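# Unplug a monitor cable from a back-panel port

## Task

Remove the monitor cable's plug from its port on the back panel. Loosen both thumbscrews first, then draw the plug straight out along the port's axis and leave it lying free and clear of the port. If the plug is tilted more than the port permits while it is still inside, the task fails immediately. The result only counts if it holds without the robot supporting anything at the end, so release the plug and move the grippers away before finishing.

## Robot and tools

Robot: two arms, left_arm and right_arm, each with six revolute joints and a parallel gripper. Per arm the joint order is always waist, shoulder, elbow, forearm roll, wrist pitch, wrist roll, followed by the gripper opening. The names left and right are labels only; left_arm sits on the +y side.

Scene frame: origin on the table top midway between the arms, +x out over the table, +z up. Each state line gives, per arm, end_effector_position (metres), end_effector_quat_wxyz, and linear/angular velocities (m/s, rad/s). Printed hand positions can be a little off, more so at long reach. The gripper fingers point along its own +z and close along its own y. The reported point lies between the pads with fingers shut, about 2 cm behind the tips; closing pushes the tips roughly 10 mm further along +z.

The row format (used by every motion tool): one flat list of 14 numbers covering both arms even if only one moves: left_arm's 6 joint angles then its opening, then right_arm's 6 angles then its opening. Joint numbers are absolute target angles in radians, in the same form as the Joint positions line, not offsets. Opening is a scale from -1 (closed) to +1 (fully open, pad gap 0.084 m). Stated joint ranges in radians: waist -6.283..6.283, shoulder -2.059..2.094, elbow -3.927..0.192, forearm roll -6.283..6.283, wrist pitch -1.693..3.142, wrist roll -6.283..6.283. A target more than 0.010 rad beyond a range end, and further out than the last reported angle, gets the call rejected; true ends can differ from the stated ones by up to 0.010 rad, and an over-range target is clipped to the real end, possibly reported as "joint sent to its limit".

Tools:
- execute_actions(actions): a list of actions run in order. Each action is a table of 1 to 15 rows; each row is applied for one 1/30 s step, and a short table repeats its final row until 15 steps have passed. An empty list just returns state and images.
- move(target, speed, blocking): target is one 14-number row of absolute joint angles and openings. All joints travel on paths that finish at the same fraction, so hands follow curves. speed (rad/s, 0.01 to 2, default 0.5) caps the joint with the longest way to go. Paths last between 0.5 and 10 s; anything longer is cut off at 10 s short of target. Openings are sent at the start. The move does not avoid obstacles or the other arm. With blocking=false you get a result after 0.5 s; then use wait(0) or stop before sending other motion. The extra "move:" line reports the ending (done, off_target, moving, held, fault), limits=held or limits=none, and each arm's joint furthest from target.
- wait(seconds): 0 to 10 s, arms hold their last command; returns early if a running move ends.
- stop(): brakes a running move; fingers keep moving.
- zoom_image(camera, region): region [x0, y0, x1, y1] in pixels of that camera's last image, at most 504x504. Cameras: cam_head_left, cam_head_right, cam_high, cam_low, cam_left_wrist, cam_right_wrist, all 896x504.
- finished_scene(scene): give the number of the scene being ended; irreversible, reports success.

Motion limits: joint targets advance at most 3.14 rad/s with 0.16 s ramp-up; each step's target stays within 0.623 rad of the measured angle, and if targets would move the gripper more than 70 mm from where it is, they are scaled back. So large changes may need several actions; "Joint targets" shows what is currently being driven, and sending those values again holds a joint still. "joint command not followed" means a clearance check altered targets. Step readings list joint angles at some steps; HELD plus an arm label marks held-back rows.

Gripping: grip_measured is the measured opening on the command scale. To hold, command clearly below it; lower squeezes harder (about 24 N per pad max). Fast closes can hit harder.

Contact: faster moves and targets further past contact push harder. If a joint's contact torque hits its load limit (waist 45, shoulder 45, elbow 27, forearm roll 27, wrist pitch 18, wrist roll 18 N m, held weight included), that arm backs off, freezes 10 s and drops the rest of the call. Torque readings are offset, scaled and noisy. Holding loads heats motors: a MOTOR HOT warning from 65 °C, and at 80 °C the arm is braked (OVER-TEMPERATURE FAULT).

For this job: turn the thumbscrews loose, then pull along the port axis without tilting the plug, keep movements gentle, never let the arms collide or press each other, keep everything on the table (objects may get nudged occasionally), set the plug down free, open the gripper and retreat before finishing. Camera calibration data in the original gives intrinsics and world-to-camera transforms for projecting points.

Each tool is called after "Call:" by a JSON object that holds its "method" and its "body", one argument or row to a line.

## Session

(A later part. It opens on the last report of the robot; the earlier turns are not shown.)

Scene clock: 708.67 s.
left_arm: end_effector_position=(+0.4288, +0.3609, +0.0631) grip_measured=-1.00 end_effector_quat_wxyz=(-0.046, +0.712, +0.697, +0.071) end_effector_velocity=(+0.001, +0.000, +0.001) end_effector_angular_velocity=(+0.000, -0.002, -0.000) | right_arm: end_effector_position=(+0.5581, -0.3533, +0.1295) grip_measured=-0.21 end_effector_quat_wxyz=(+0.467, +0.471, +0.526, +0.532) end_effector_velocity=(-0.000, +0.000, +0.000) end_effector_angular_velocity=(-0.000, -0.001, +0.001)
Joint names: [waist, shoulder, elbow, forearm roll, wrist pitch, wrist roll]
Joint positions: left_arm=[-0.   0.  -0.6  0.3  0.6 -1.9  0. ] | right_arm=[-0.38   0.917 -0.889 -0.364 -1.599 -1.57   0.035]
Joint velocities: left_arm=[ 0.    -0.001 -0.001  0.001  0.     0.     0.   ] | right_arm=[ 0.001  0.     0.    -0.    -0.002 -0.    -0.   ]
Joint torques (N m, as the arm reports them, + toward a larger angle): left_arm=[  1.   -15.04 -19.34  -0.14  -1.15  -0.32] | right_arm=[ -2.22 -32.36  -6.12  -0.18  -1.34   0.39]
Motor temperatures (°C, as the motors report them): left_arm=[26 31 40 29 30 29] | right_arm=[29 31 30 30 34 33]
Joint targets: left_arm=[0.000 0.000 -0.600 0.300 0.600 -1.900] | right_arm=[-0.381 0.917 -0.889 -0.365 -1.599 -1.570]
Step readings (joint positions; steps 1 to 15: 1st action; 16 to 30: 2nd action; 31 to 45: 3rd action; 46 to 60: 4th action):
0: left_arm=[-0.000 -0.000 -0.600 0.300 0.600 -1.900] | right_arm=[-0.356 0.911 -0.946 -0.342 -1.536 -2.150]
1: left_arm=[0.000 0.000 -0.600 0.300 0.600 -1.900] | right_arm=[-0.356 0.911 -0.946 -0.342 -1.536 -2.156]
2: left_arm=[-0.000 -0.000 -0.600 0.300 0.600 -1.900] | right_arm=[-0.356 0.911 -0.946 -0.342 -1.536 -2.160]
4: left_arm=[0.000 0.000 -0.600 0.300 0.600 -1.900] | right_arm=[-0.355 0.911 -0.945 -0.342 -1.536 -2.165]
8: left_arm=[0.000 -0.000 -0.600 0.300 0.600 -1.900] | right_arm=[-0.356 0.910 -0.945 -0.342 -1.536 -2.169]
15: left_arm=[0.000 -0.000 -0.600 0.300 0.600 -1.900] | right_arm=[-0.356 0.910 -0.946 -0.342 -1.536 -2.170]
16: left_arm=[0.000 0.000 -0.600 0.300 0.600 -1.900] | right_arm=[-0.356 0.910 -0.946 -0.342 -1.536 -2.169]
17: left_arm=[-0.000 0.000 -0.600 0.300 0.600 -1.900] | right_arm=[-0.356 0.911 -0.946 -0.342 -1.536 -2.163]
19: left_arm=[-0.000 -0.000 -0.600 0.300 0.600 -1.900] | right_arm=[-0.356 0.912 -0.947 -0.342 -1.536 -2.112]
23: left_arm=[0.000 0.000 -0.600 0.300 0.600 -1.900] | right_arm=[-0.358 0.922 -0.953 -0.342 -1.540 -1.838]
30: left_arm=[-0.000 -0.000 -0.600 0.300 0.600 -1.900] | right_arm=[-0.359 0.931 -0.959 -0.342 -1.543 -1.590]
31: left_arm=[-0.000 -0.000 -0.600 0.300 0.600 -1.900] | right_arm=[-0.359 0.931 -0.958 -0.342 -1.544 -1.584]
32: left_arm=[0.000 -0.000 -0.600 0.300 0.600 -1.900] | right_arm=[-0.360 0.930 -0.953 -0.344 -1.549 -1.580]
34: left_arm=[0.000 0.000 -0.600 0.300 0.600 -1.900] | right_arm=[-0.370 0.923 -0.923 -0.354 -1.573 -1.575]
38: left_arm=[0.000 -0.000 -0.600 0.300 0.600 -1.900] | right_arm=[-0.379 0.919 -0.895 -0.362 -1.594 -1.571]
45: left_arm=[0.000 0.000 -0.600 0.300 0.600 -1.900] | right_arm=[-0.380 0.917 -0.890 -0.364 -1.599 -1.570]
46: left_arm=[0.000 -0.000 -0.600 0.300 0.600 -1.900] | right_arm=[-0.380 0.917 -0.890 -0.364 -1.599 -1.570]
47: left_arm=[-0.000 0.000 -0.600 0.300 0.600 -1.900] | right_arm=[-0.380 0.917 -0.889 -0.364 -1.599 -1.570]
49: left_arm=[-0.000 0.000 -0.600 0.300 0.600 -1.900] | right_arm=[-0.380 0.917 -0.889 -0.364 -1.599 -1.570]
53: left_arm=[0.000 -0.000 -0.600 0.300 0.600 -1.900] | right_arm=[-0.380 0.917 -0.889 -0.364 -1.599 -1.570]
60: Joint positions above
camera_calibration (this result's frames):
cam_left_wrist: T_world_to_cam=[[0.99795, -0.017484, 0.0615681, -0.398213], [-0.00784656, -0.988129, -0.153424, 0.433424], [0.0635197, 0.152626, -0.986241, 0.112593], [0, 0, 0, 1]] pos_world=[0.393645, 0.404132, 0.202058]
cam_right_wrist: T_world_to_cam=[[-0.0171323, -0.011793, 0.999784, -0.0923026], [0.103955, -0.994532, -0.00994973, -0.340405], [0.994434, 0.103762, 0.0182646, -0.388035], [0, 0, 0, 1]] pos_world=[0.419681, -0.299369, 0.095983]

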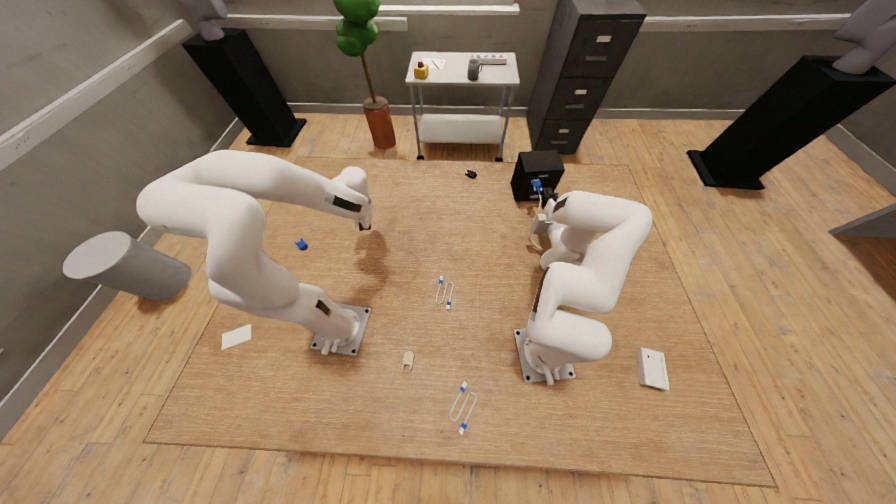

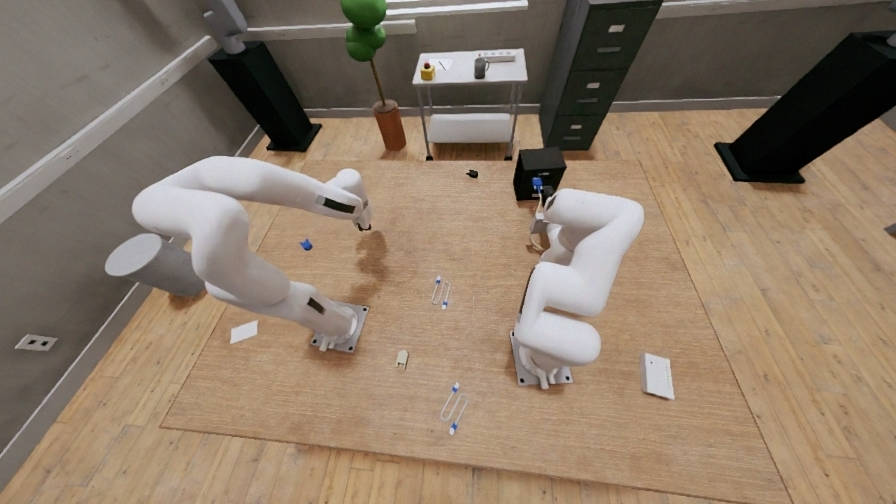

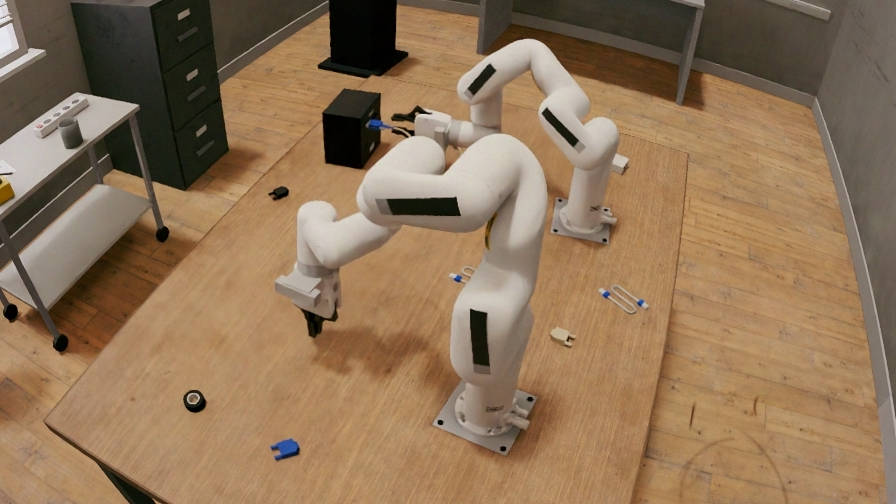

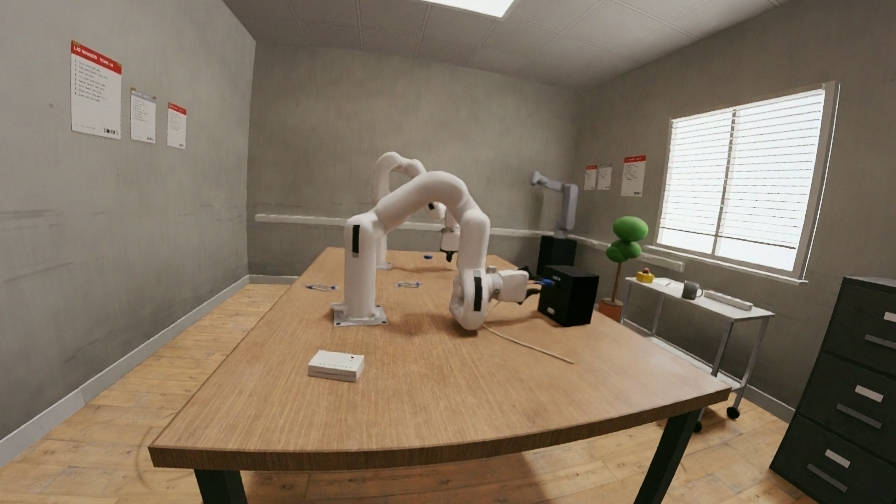

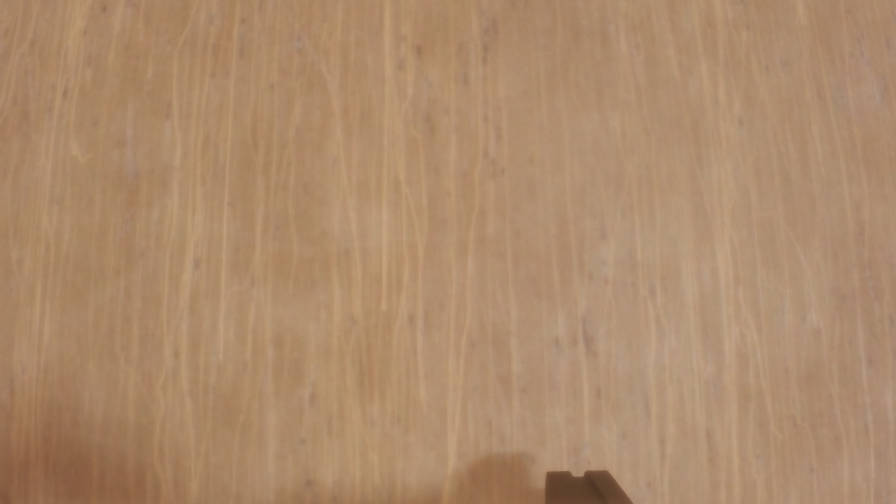

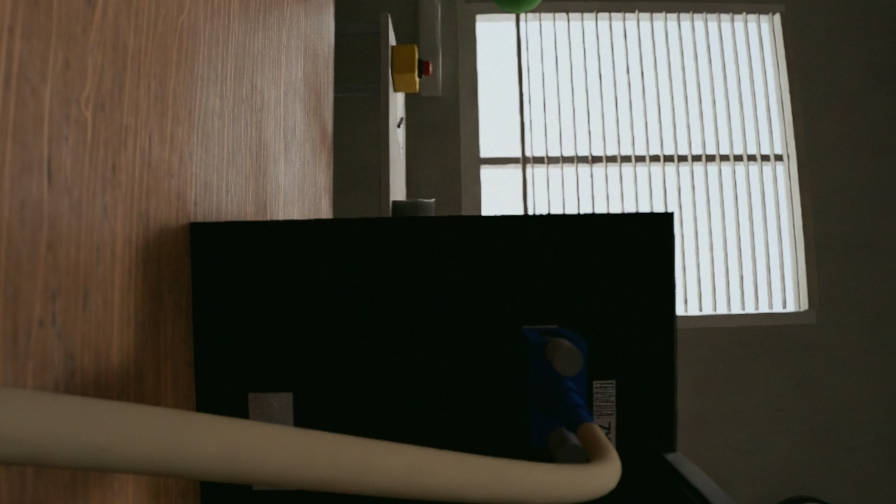

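Call:
{"method": "move", "body": {
  "target": [0,0,-0.6,0.3,0.6,-1.9,-1,-0.3805,0.55,-0.6,-0.3645,-1.52,-1.57,-0.7],
  "speed": 0.4
}}

Call:
{"method": "move", "body": {
  "target": [0,0,-0.6,0.3,0.6,-1.9,-1,-0.24,0.55,-0.6,-0.224,-1.52,1.57,-0.7],
  "speed": 1.5
}}

Call:
{"method": "move", "body": {
  "target": [0,0,-0.6,0.3,0.6,-1.9,-1,-0.24,0.908,-0.846,-0.224,-1.633,1.57,-0.7],
  "speed": 0.3
}}

Call:
{"method": "move", "body": {
  "target": [0,0,-0.6,0.3,0.6,-1.9,-1,-0.226,0.9228,-0.9153,-0.21,-1.5786,1.57,-0.7],
  "speed": 0.08
}}

Call:
{"method": "execute_actions", "body": {
  "actions": [
    [[0,0,-0.6,0.3,0.6,-1.9,-1,-0.2292,0.9013,-0.9017,-0.21,-1.5706,2.17,-0.7]],
    [[0,0,-0.6,0.3,0.6,-1.9,-1,-0.2292,0.9013,-0.9017,-0.21,-1.5706,2.17,-1]],
    [[0,0,-0.6,0.3,0.6,-1.9,-1,-0.226,0.9228,-0.9153,-0.21,-1.5786,1.57,-1]],
    [[0,0,-0.6,0.3,0.6,-1.9,-1,-0.2292,0.9443,-0.9289,-0.21,-1.5866,0.97,-1]],
    [[0,0,-0.6,0.3,0.6,-1.9,-1,-0.2292,0.9443,-0.9289,-0.21,-1.5866,0.97,-0.7]],
    [[0,0,-0.6,0.3,0.6,-1.9,-1,-0.226,0.9228,-0.9153,-0.21,-1.5786,1.57,-0.7]],
    [[0,0,-0.6,0.3,0.6,-1.9,-1,-0.2292,0.9013,-0.9017,-0.21,-1.5706,2.17,-0.7]],
    [[0,0,-0.6,0.3,0.6,-1.9,-1,-0.2292,0.9013,-0.9017,-0.21,-1.5706,2.17,-1]],
    [[0,0,-0.6,0.3,0.6,-1.9,-1,-0.226,0.9228,-0.9153,-0.21,-1.5786,1.57,-1]],
    [[0,0,-0.6,0.3,0.6,-1.9,-1,-0.2292,0.9443,-0.9289,-0.21,-1.5866,0.97,-1]],
    [[0,0,-0.6,0.3,0.6,-1.9,-1,-0.2292,0.9443,-0.9289,-0.21,-1.5866,0.97,-0.7]],
    [[0,0,-0.6,0.3,0.6,-1.9,-1,-0.226,0.9228,-0.9153,-0.21,-1.5786,1.57,-0.7]],
    [[0,0,-0.6,0.3,0.6,-1.9,-1,-0.2292,0.9013,-0.9017,-0.21,-1.5706,2.17,-0.7]],
    [[0,0,-0.6,0.3,0.6,-1.9,-1,-0.2292,0.9013,-0.9017,-0.21,-1.5706,2.17,-1]],
    [[0,0,-0.6,0.3,0.6,-1.9,-1,-0.226,0.9228,-0.9153,-0.21,-1.5786,1.57,-1]],
    [[0,0,-0.6,0.3,0.6,-1.9,-1,-0.2292,0.9443,-0.9289,-0.21,-1.5866,0.97,-1]],
    [[0,0,-0.6,0.3,0.6,-1.9,-1,-0.2292,0.9443,-0.9289,-0.21,-1.5866,0.97,-0.7]],
    [[0,0,-0.6,0.3,0.6,-1.9,-1,-0.226,0.9228,-0.9153,-0.21,-1.5786,1.57,-0.7]],
    [[0,0,-0.6,0.3,0.6,-1.9,-1,-0.2292,0.9013,-0.9017,-0.21,-1.5706,2.17,-0.7]],
    [[0,0,-0.6,0.3,0.6,-1.9,-1,-0.2292,0.9013,-0.9017,-0.21,-1.5706,2.17,-1]],
    [[0,0,-0.6,0.3,0.6,-1.9,-1,-0.226,0.9228,-0.9153,-0.21,-1.5786,1.57,-1]],
    [[0,0,-0.6,0.3,0.6,-1.9,-1,-0.2292,0.9443,-0.9289,-0.21,-1.5866,0.97,-1]],
    [[0,0,-0.6,0.3,0.6,-1.9,-1,-0.2292,0.9443,-0.9289,-0.21,-1.5866,0.97,-0.7]],
    [[0,0,-0.6,0.3,0.6,-1.9,-1,-0.226,0.9228,-0.9153,-0.21,-1.5786,1.57,-0.7]],
    [[0,0,-0.6,0.3,0.6,-1.9,-1,-0.2292,0.9013,-0.9017,-0.21,-1.5706,2.17,-0.7]],
    [[0,0,-0.6,0.3,0.6,-1.9,-1,-0.2292,0.9013,-0.9017,-0.21,-1.5706,2.17,-1]],
    [[0,0,-0.6,0.3,0.6,-1.9,-1,-0.226,0.9228,-0.9153,-0.21,-1.5786,1.57,-1]],
    [[0,0,-0.6,0.3,0.6,-1.9,-1,-0.2292,0.9443,-0.9289,-0.21,-1.5866,0.97,-1]],
    [[0,0,-0.6,0.3,0.6,-1.9,-1,-0.2292,0.9443,-0.9289,-0.21,-1.5866,0.97,-0.7]],
    [[0,0,-0.6,0.3,0.6,-1.9,-1,-0.226,0.9228,-0.9153,-0.21,-1.5786,1.57,-0.7]],
    [[0,0,-0.6,0.3,0.6,-1.9,-1,-0.2292,0.9013,-0.9017,-0.21,-1.5706,2.17,-0.7]],
    [[0,0,-0.6,0.3,0.6,-1.9,-1,-0.2292,0.9013,-0.9017,-0.21,-1.5706,2.17,-1]],
    [[0,0,-0.6,0.3,0.6,-1.9,-1,-0.226,0.9228,-0.9153,-0.21,-1.5786,1.57,-1]],
    [[0,0,-0.6,0.3,0.6,-1.9,-1,-0.2292,0.9443,-0.9289,-0.21,-1.5866,0.97,-1]],
    [[0,0,-0.6,0.3,0.6,-1.9,-1,-0.2292,0.9443,-0.9289,-0.21,-1.5866,0.97,-0.7]],
    [[0,0,-0.6,0.3,0.6,-1.9,-1,-0.226,0.9228,-0.9153,-0.21,-1.5786,1.57,-0.7]],
    [[0,0,-0.6,0.3,0.6,-1.9,-1,-0.2292,0.9013,-0.9017,-0.21,-1.5706,2.17,-0.7]],
    [[0,0,-0.6,0.3,0.6,-1.9,-1,-0.2292,0.9013,-0.9017,-0.21,-1.5706,2.17,-1]],
    [[0,0,-0.6,0.3,0.6,-1.9,-1,-0.226,0.9228,-0.9153,-0.21,-1.5786,1.57,-1]],
    [[0,0,-0.6,0.3,0.6,-1.9,-1,-0.2292,0.9443,-0.9289,-0.21,-1.5866,0.97,-1]],
    [[0,0,-0.6,0.3,0.6,-1.9,-1,-0.2292,0.9443,-0.9289,-0.21,-1.5866,0.97,-0.7]],
    [[0,0,-0.6,0.3,0.6,-1.9,-1,-0.226,0.9228,-0.9153,-0.21,-1.5786,1.57,-0.7]],
    [[0,0,-0.6,0.3,0.6,-1.9,-1,-0.2292,0.9013,-0.9017,-0.21,-1.5706,2.17,-0.7]],
    [[0,0,-0.6,0.3,0.6,-1.9,-1,-0.2292,0.9013,-0.9017,-0.21,-1.5706,2.17,-1]],
    [[0,0,-0.6,0.3,0.6,-1.9,-1,-0.226,0.9228,-0.9153,-0.21,-1.5786,1.57,-1]],
    [[0,0,-0.6,0.3,0.6,-1.9,-1,-0.2292,0.9443,-0.9289,-0.21,-1.5866,0.97,-1]],
    [[0,0,-0.6,0.3,0.6,-1.9,-1,-0.2292,0.9443,-0.9289,-0.21,-1.5866,0.97,-0.7]],
    [[0,0,-0.6,0.3,0.6,-1.9,-1,-0.226,0.9228,-0.9153,-0.21,-1.5786,1.57,-0.7]],
    [[0,0,-0.6,0.3,0.6,-1.9,-1,-0.2292,0.9013,-0.9017,-0.21,-1.5706,2.17,-0.7]],
    [[0,0,-0.6,0.3,0.6,-1.9,-1,-0.2292,0.9013,-0.9017,-0.21,-1.5706,2.17,-1]],
    [[0,0,-0.6,0.3,0.6,-1.9,-1,-0.226,0.9228,-0.9153,-0.21,-1.5786,1.57,-1]],
    [[0,0,-0.6,0.3,0.6,-1.9,-1,-0.2292,0.9443,-0.9289,-0.21,-1.5866,0.97,-1]],
    [[0,0,-0.6,0.3,0.6,-1.9,-1,-0.2292,0.9443,-0.9289,-0.21,-1.5866,0.97,-0.7]],
    [[0,0,-0.6,0.3,0.6,-1.9,-1,-0.226,0.9228,-0.9153,-0.21,-1.5786,1.57,-0.7]],
    [[0,0,-0.6,0.3,0.6,-1.9,-1,-0.2292,0.9013,-0.9017,-0.21,-1.5706,2.17,-0.7]],
    [[0,0,-0.6,0.3,0.6,-1.9,-1,-0.2292,0.9013,-0.9017,-0.21,-1.5706,2.17,-1]],
    [[0,0,-0.6,0.3,0.6,-1.9,-1,-0.226,0.9228,-0.9153,-0.21,-1.5786,1.57,-1]],
    [[0,0,-0.6,0.3,0.6,-1.9,-1,-0.2292,0.9443,-0.9289,-0.21,-1.5866,0.97,-1]],
    [[0,0,-0.6,0.3,0.6,-1.9,-1,-0.2292,0.9443,-0.9289,-0.21,-1.5866,0.97,-0.7]],
    [[0,0,-0.6,0.3,0.6,-1.9,-1,-0.226,0.9228,-0.9153,-0.21,-1.5786,1.57,-0.7]],
    [[0,0,-0.6,0.3,0.6,-1.9,-1,-0.2292,0.9013,-0.9017,-0.21,-1.5706,2.17,-0.7]],
    [[0,0,-0.6,0.3,0.6,-1.9,-1,-0.2292,0.9013,-0.9017,-0.21,-1.5706,2.17,-1]],
    [[0,0,-0.6,0.3,0.6,-1.9,-1,-0.226,0.9228,-0.9153,-0.21,-1.5786,1.57,-1]],
    [[0,0,-0.6,0.3,0.6,-1.9,-1,-0.2292,0.9443,-0.9289,-0.21,-1.5866,0.97,-1]],
    [[0,0,-0.6,0.3,0.6,-1.9,-1,-0.2292,0.9443,-0.9289,-0.21,-1.5866,0.97,-0.7]],
    [[0,0,-0.6,0.3,0.6,-1.9,-1,-0.226,0.9228,-0.9153,-0.21,-1.5786,1.57,-0.7]],
    [[0,0,-0.6,0.3,0.6,-1.9,-1,-0.2292,0.9013,-0.9017,-0.21,-1.5706,2.17,-0.7]],
    [[0,0,-0.6,0.3,0.6,-1.9,-1,-0.2292,0.9013,-0.9017,-0.21,-1.5706,2.17,-1]],
    [[0,0,-0.6,0.3,0.6,-1.9,-1,-0.226,0.9228,-0.9153,-0.21,-1.5786,1.57,-1]]
  ]
}}

Scene clock: 783.77 s.
left_arm: end_effector_position=(+0.4288, +0.3609, +0.0631) grip_measured=-1.00 end_effector_quat_wxyz=(-0.046, +0.712, +0.697, +0.071) end_effector_velocity=(+0.000, +0.000, +0.000) end_effector_angular_velocity=(-0.000, -0.001, +0.001) | right_arm: end_effector_position=(+0.5220, -0.3422, +0.2181) grip_measured=-0.72 end_effector_quat_wxyz=(+0.473, +0.466, +0.534, +0.524) end_effector_velocity=(-0.000, +0.000, +0.001) end_effector_angular_velocity=(-0.001, -0.001, +0.000)
Joint names: [waist, shoulder, elbow, forearm roll, wrist pitch, wrist roll]
Joint positions: left_arm=[-0.   0.  -0.6  0.3  0.6 -1.9  0. ] | right_arm=[-0.381  0.55  -0.6   -0.364 -1.52  -1.57   0.012]
Joint velocities: left_arm=[ 0.    -0.001 -0.    -0.    -0.    -0.     0.   ] | right_arm=[ 0.    -0.003  0.002 -0.     0.001 -0.     0.   ]
Joint torques (N m, as the arm reports them, + toward a larger angle): left_arm=[  0.37 -14.9  -19.42  -0.23  -1.27  -0.52] | right_arm=[ -1.81 -27.77  -7.59  -0.04  -1.13   0.59]
Motor temperatures (°C, as the motors report them): left_arm=[26 31 40 29 30 29] | right_arm=[29 31 30 30 33 33]
Joint targets: left_arm=[0.000 0.000 -0.600 0.300 0.600 -1.900] | right_arm=[-0.381 0.550 -0.600 -0.365 -1.520 -1.570]
move: done; limits=none; left_arm: farthest joint: the waist, 0.000 radians from its target (0.000 radians at the start); right_arm: farthest joint: the waist, 0.000 radians from its target (0.000 radians at the start)
camera_calibration (this result's frames):
cam_left_wrist: T_world_to_cam=[[0.99795, -0.0174842, 0.0615682, -0.398213], [-0.00784677, -0.988129, -0.153424, 0.433424], [0.0635198, 0.152626, -0.986241, 0.112593], [0, 0, 0, 1]] pos_world=[0.393645, 0.404132, 0.202058]
cam_right_wrist: T_world_to_cam=[[-0.0140963, 0.016465, 0.999765, -0.173287], [0.103641, -0.994455, 0.0178389, -0.330619], [0.994515, 0.103868, 0.0123117, -0.353645], [0, 0, 0, 1]] pos_world=[0.383528, -0.2892, 0.183498]

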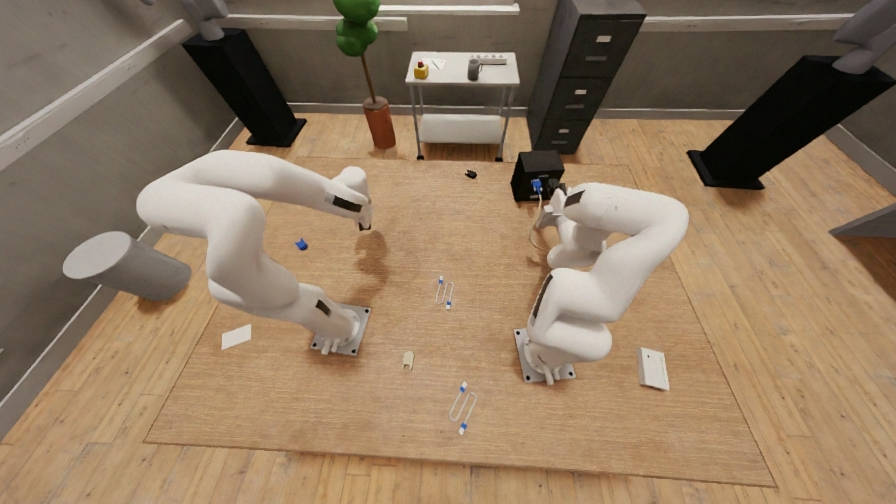

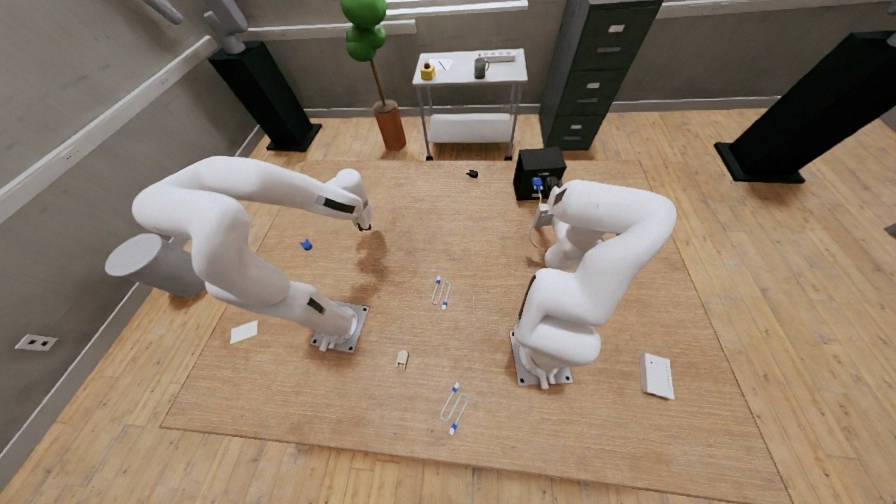

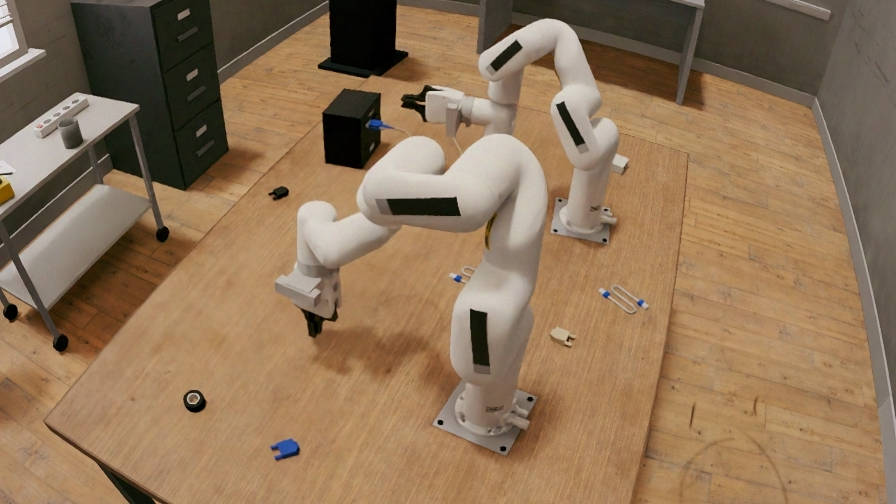

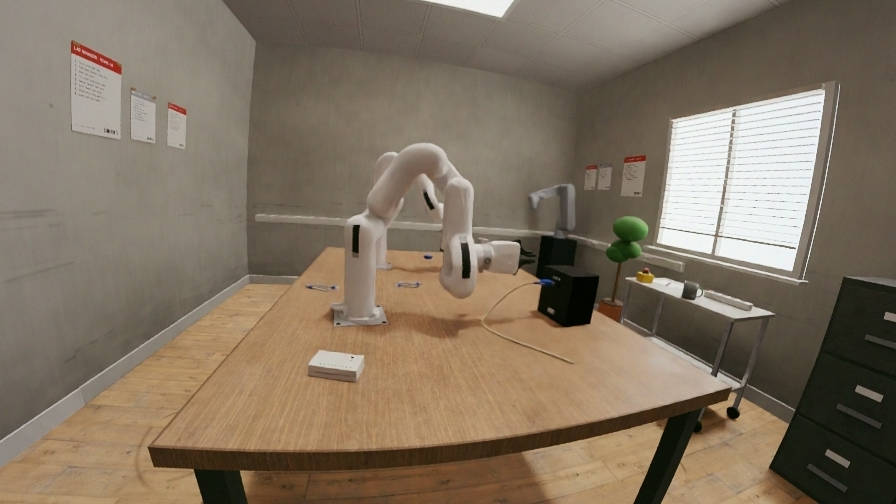

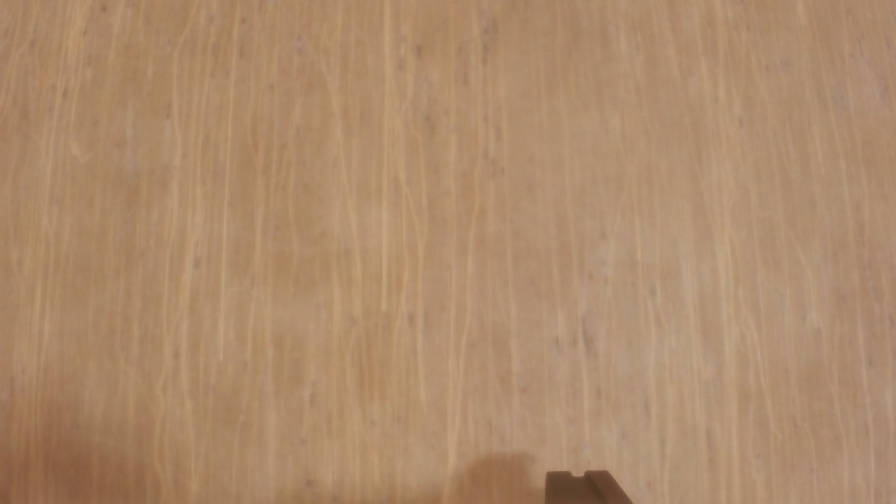

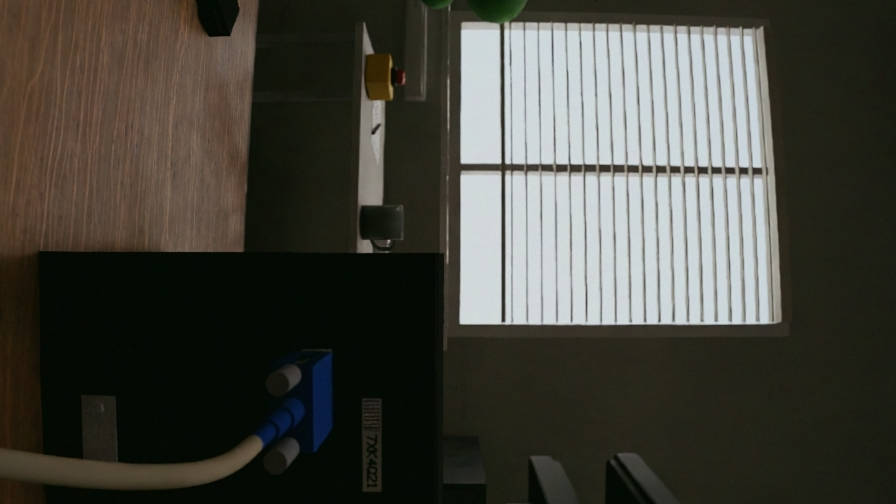

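Scene clock: 786.70 s.
left_arm: end_effector_position=(+0.4288, +0.3609, +0.0631) grip_measured=-1.00 end_effector_quat_wxyz=(-0.046, +0.712, +0.697, +0.071) end_effector_velocity=(+0.000, +0.000, +0.000) end_effector_angular_velocity=(-0.000, +0.000, -0.000) | right_arm: end_effector_position=(+0.5289, -0.3028, +0.2189) grip_measured=-0.72 end_effector_quat_wxyz=(+0.526, -0.533, +0.466, -0.472) end_effector_velocity=(-0.000, +0.000, -0.000) end_effector_angular_velocity=(+0.002, +0.000, +0.001)
Joint names: [waist, shoulder, elbow, forearm roll, wrist pitch, wrist roll]
Joint positions: left_arm=[ 0.  -0.  -0.6  0.3  0.6 -1.9  0. ] | right_arm=[-0.24   0.55  -0.6   -0.224 -1.52   1.57   0.012]
Joint velocities: left_arm=[ 0.  0. -0. -0.  0.  0.  0.] | right_arm=[ 0.001  0.001  0.    -0.    -0.001  0.002 -0.   ]
Joint torques (N m, as the arm reports them, + toward a larger angle): left_arm=[  0.25 -15.76 -19.3    0.43  -1.24  -0.58] | right_arm=[ -1.73 -27.4   -7.41  -0.32  -1.21   0.37]
Motor temperatures (°C, as the motors report them): left_arm=[26 31 40 29 30 29] | right_arm=[29 31 30 30 33 33]
Joint targets: left_arm=[0.000 0.000 -0.600 0.300 0.600 -1.900] | right_arm=[-0.240 0.550 -0.600 -0.224 -1.520 1.570]
move: done; limits=none; left_arm: farthest joint: the waist, 0.000 radians from its target (0.000 radians at the start); right_arm: farthest joint: the waist, 0.000 radians from its target (0.141 radians at the start)
camera_calibration (this result's frames):
cam_left_wrist: T_world_to_cam=[[0.99795, -0.0174843, 0.0615679, -0.398213], [-0.00784681, -0.988129, -0.153424, 0.433424], [0.0635196, 0.152626, -0.986241, 0.112593], [0, 0, 0, 1]] pos_world=[0.393645, 0.404132, 0.202058]
cam_right_wrist: T_world_to_cam=[[-0.0166991, -0.015342, -0.999743, 0.254812], [-0.136185, 0.990599, -0.0129269, 0.442491], [0.990543, 0.135934, -0.0186315, -0.346013], [0, 0, 0, 1]] pos_world=[0.407256, -0.387387, 0.25402]

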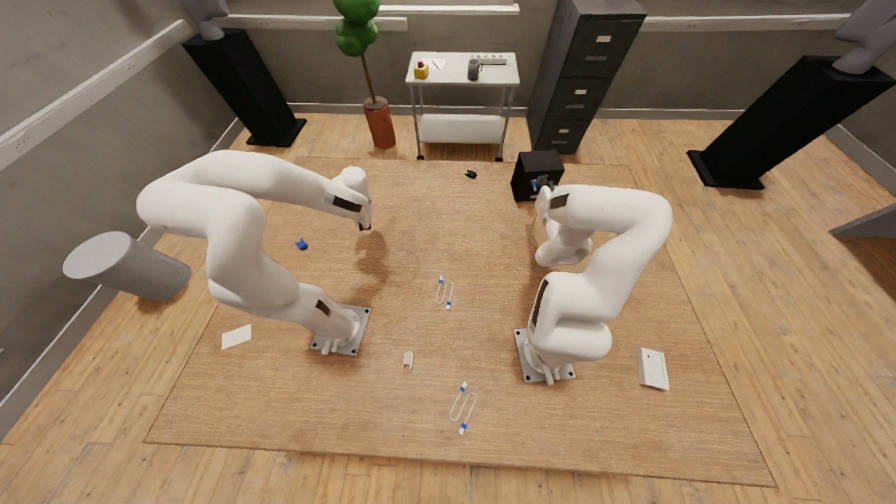

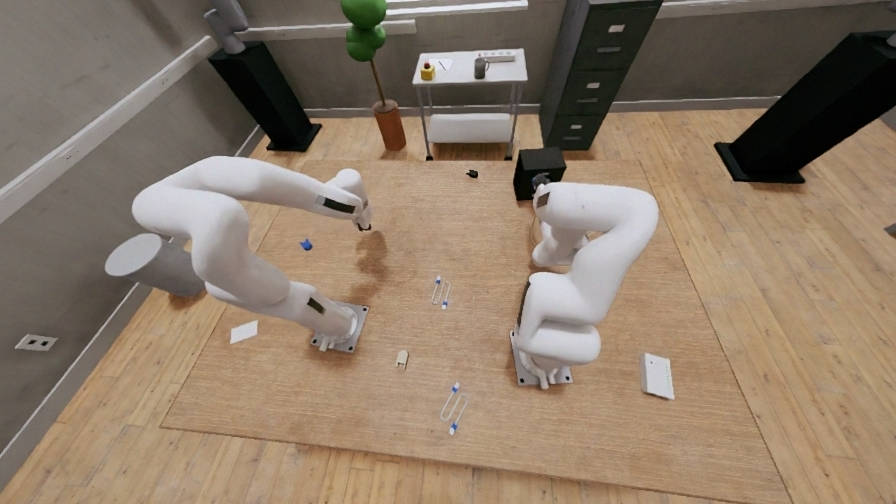

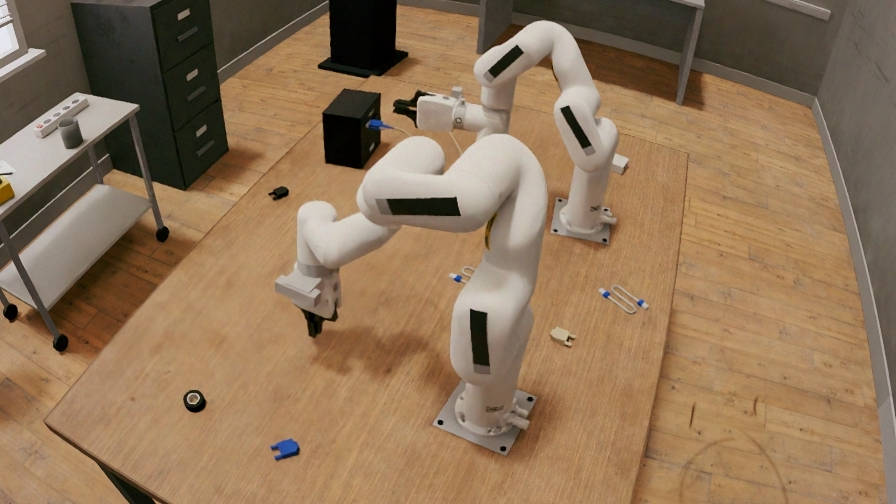

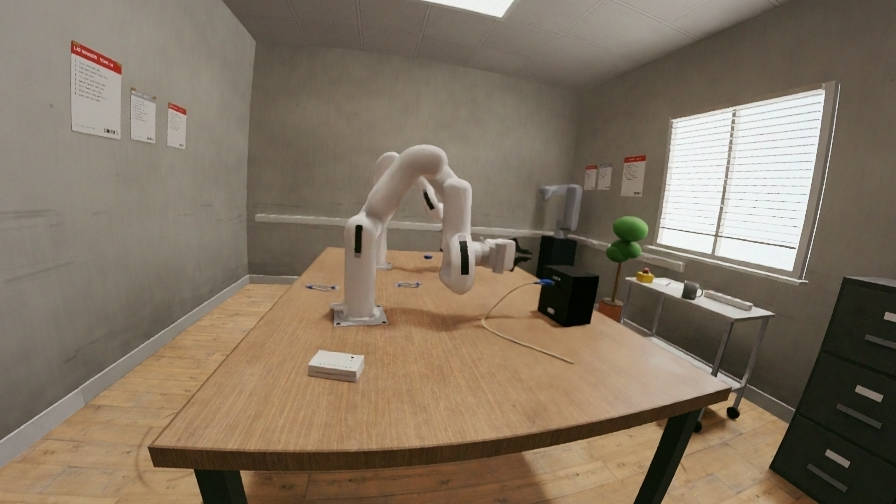

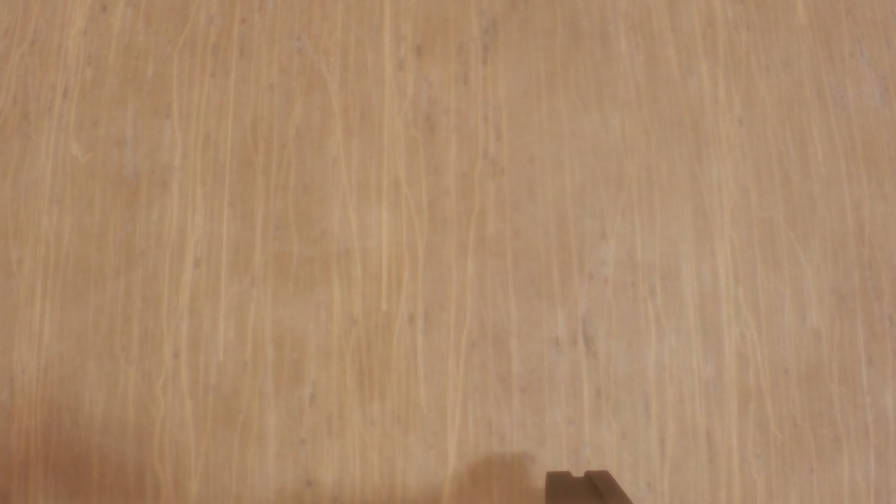

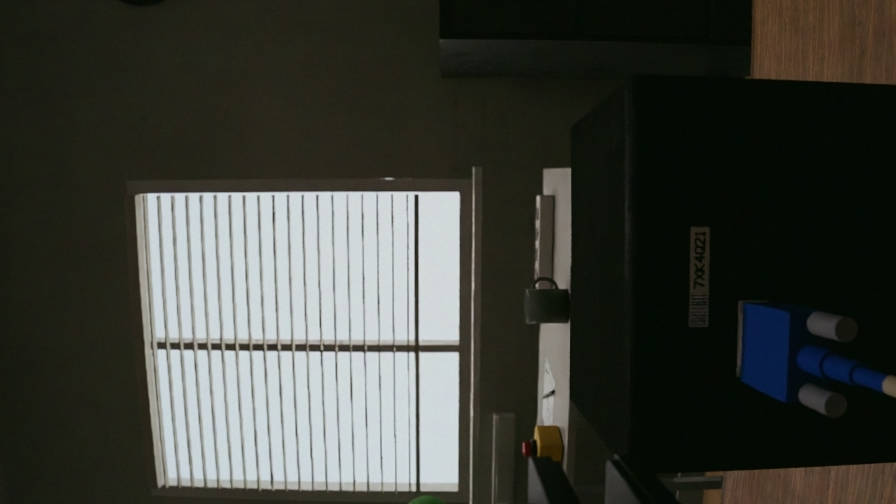

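Scene clock: 788.40 s.
left_arm: end_effector_position=(+0.4288, +0.3609, +0.0631) grip_measured=-1.00 end_effector_quat_wxyz=(-0.046, +0.712, +0.697, +0.071) end_effector_velocity=(-0.000, -0.000, -0.000) end_effector_angular_velocity=(+0.000, +0.000, -0.000) | right_arm: end_effector_position=(+0.5532, -0.3072, +0.1299) grip_measured=-0.72 end_effector_quat_wxyz=(+0.533, -0.526, +0.472, -0.466) end_effector_velocity=(-0.000, -0.000, -0.001) end_effector_angular_velocity=(+0.002, +0.002, -0.000)
Joint names: [waist, shoulder, elbow, forearm roll, wrist pitch, wrist roll]
Joint positions: left_arm=[ 0.   0.  -0.6  0.3  0.6 -1.9  0. ] | right_arm=[-0.24   0.907 -0.846 -0.224 -1.633  1.57   0.012]
Joint velocities: left_arm=[-0. -0.  0. -0.  0.  0.  0.] | right_arm=[-0.     0.003 -0.001  0.    -0.001  0.002 -0.   ]
Joint torques (N m, as the arm reports them, + toward a larger angle): left_arm=[  0.03 -15.98 -19.96   0.54  -0.98  -0.78] | right_arm=[ -1.9  -31.16  -5.43  -0.45  -1.24   0.39]
Motor temperatures (°C, as the motors report them): left_arm=[26 31 40 29 30 29] | right_arm=[29 31 30 30 33 33]
Joint targets: left_arm=[0.000 0.000 -0.600 0.300 0.600 -1.900] | right_arm=[-0.240 0.908 -0.846 -0.224 -1.633 1.570]
move: done; limits=none; left_arm: farthest joint: the waist, 0.000 radians from its target (0.000 radians at the start); right_arm: farthest joint: the shoulder, 0.001 radians from its target (0.358 radians at the start)
camera_calibration (this result's frames):
cam_left_wrist: T_world_to_cam=[[0.99795, -0.0174841, 0.0615679, -0.398213], [-0.00784662, -0.988129, -0.153424, 0.433424], [0.0635195, 0.152626, -0.986241, 0.112593], [0, 0, 0, 1]] pos_world=[0.393645, 0.404132, 0.202058]
cam_right_wrist: T_world_to_cam=[[-0.0155545, 0.0099635, -0.999829, 0.173391], [-0.13607, 0.990627, 0.0119887, 0.445779], [0.990577, 0.136233, -0.014053, -0.371686], [0, 0, 0, 1]] pos_world=[0.431538, -0.392692, 0.162794]

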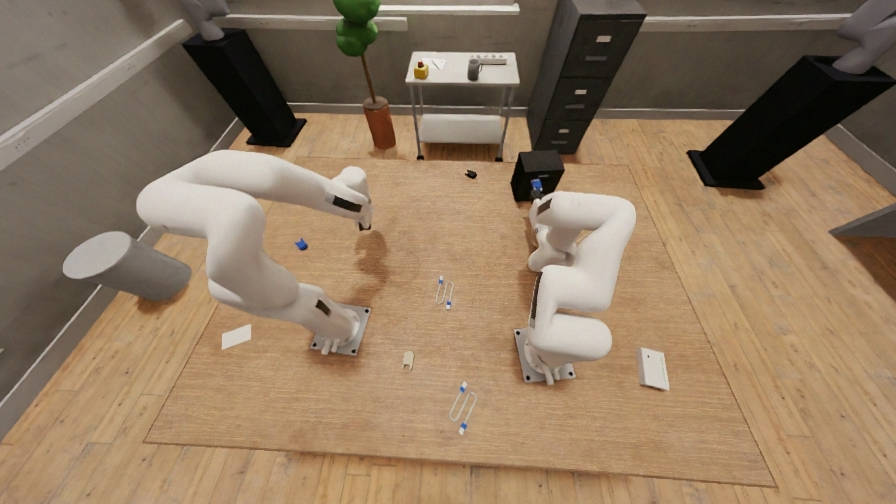

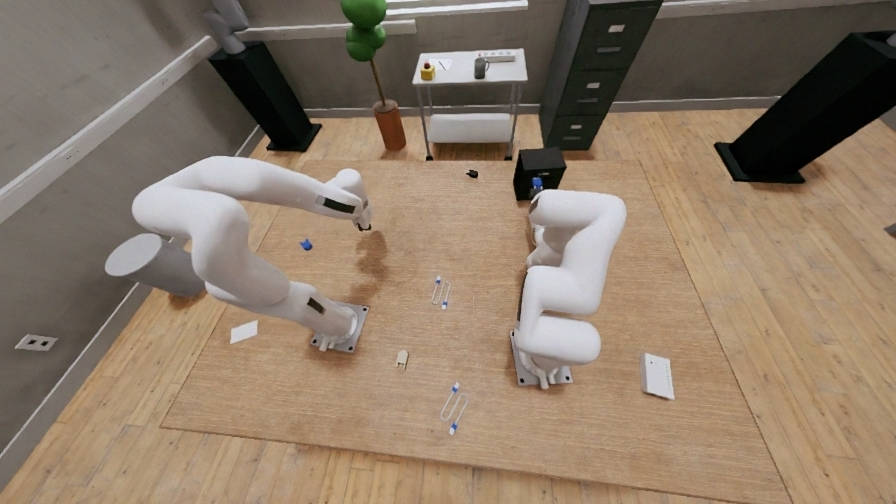

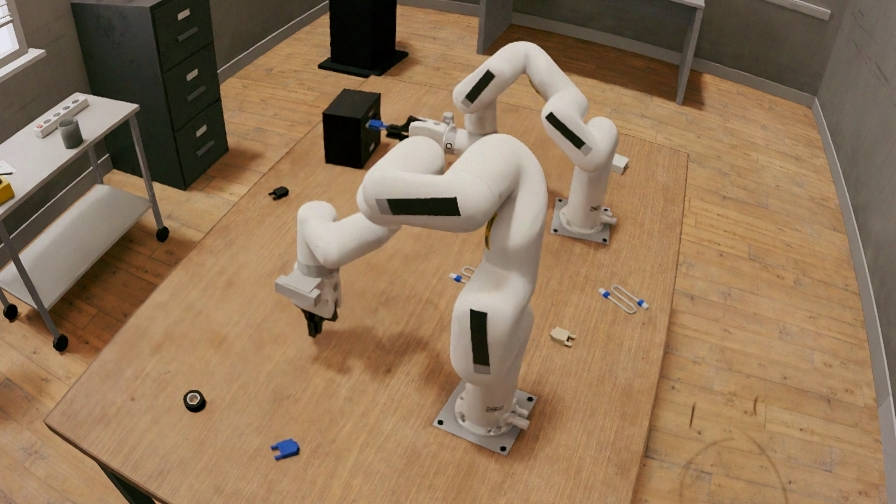

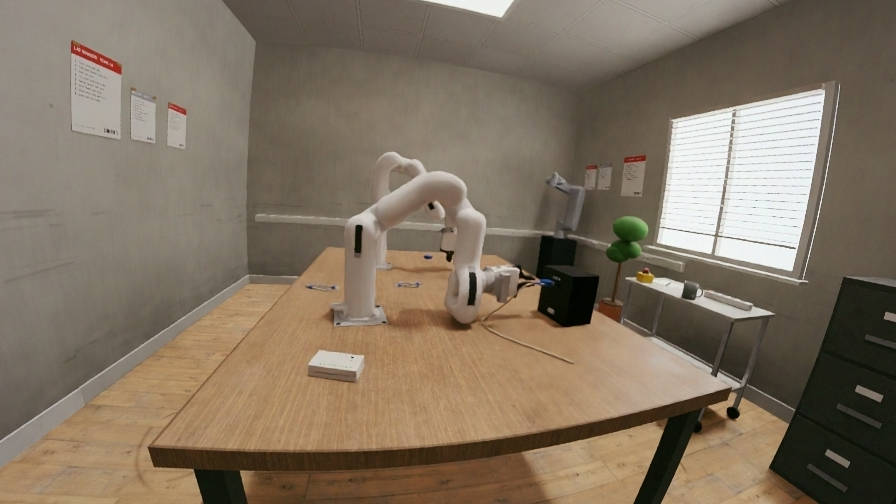

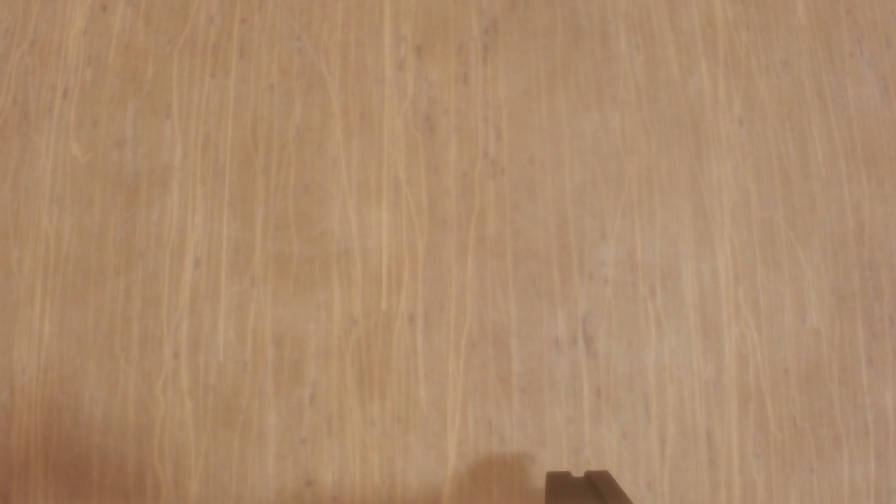

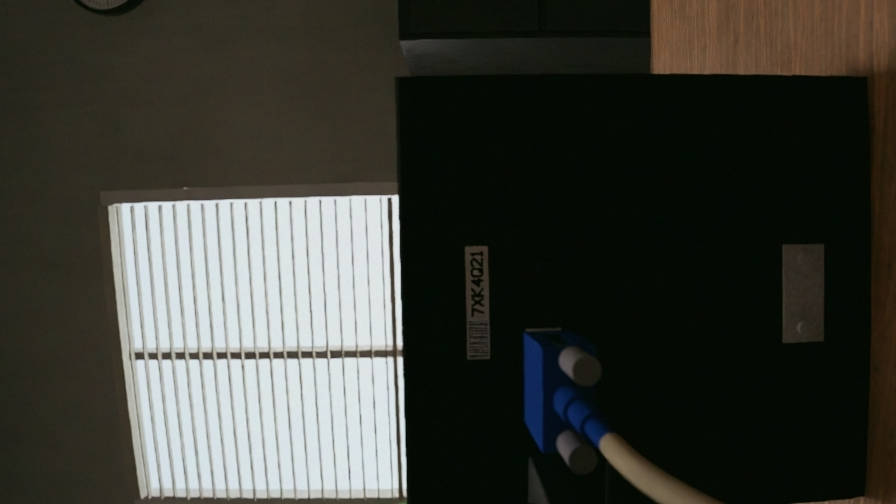

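Scene clock: 789.63 s.
left_arm: end_effector_position=(+0.4288, +0.3609, +0.0631) grip_measured=-1.00 end_effector_quat_wxyz=(-0.046, +0.712, +0.697, +0.071) end_effector_velocity=(+0.000, -0.000, +0.001) end_effector_angular_velocity=(-0.000, -0.002, +0.000) | right_arm: end_effector_position=(+0.5741, -0.3037, +0.1290) grip_measured=-0.72 end_effector_quat_wxyz=(+0.529, -0.529, +0.469, -0.469) end_effector_velocity=(+0.001, -0.000, +0.001) end_effector_angular_velocity=(+0.000, -0.002, -0.001)
Joint names: [waist, shoulder, elbow, forearm roll, wrist pitch, wrist roll]
Joint positions: left_arm=[-0.   0.  -0.6  0.3  0.6 -1.9  0. ] | right_arm=[-0.226  0.923 -0.915 -0.21  -1.579  1.57   0.012]
Joint velocities: left_arm=[-0.    -0.001 -0.     0.    -0.    -0.001  0.   ] | right_arm=[ 0.     0.    -0.002  0.001  0.001  0.     0.   ]
Joint torques (N m, as the arm reports them, + toward a larger angle): left_arm=[  0.69 -14.98 -19.47   0.27  -1.37  -0.52] | right_arm=[ -1.63 -33.46  -7.27  -0.11  -1.15   0.25]
Motor temperatures (°C, as the motors report them): left_arm=[26 31 40 29 30 29] | right_arm=[29 31 30 30 33 33]
Joint targets: left_arm=[0.000 0.000 -0.600 0.300 0.600 -1.900] | right_arm=[-0.226 0.923 -0.915 -0.210 -1.579 1.570]
move: done; limits=none; left_arm: farthest joint: the waist, 0.000 radians from its target (0.000 radians at the start); right_arm: farthest joint: the waist, 0.000 radians from its target (0.014 radians at the start)
camera_calibration (this result's frames):
cam_left_wrist: T_world_to_cam=[[0.99795, -0.0174842, 0.0615682, -0.398213], [-0.00784668, -0.988129, -0.153424, 0.433424], [0.0635199, 0.152626, -0.986241, 0.112593], [0, 0, 0, 1]] pos_world=[0.393645, 0.404132, 0.202058]
cam_right_wrist: T_world_to_cam=[[-0.0159374, -0.00221444, -0.999871, 0.169319], [-0.136469, 0.990644, -0.0000187524, 0.446911], [0.990516, 0.136451, -0.0160905, -0.392537], [0, 0, 0, 1]] pos_world=[0.452503, -0.388792, 0.16299]

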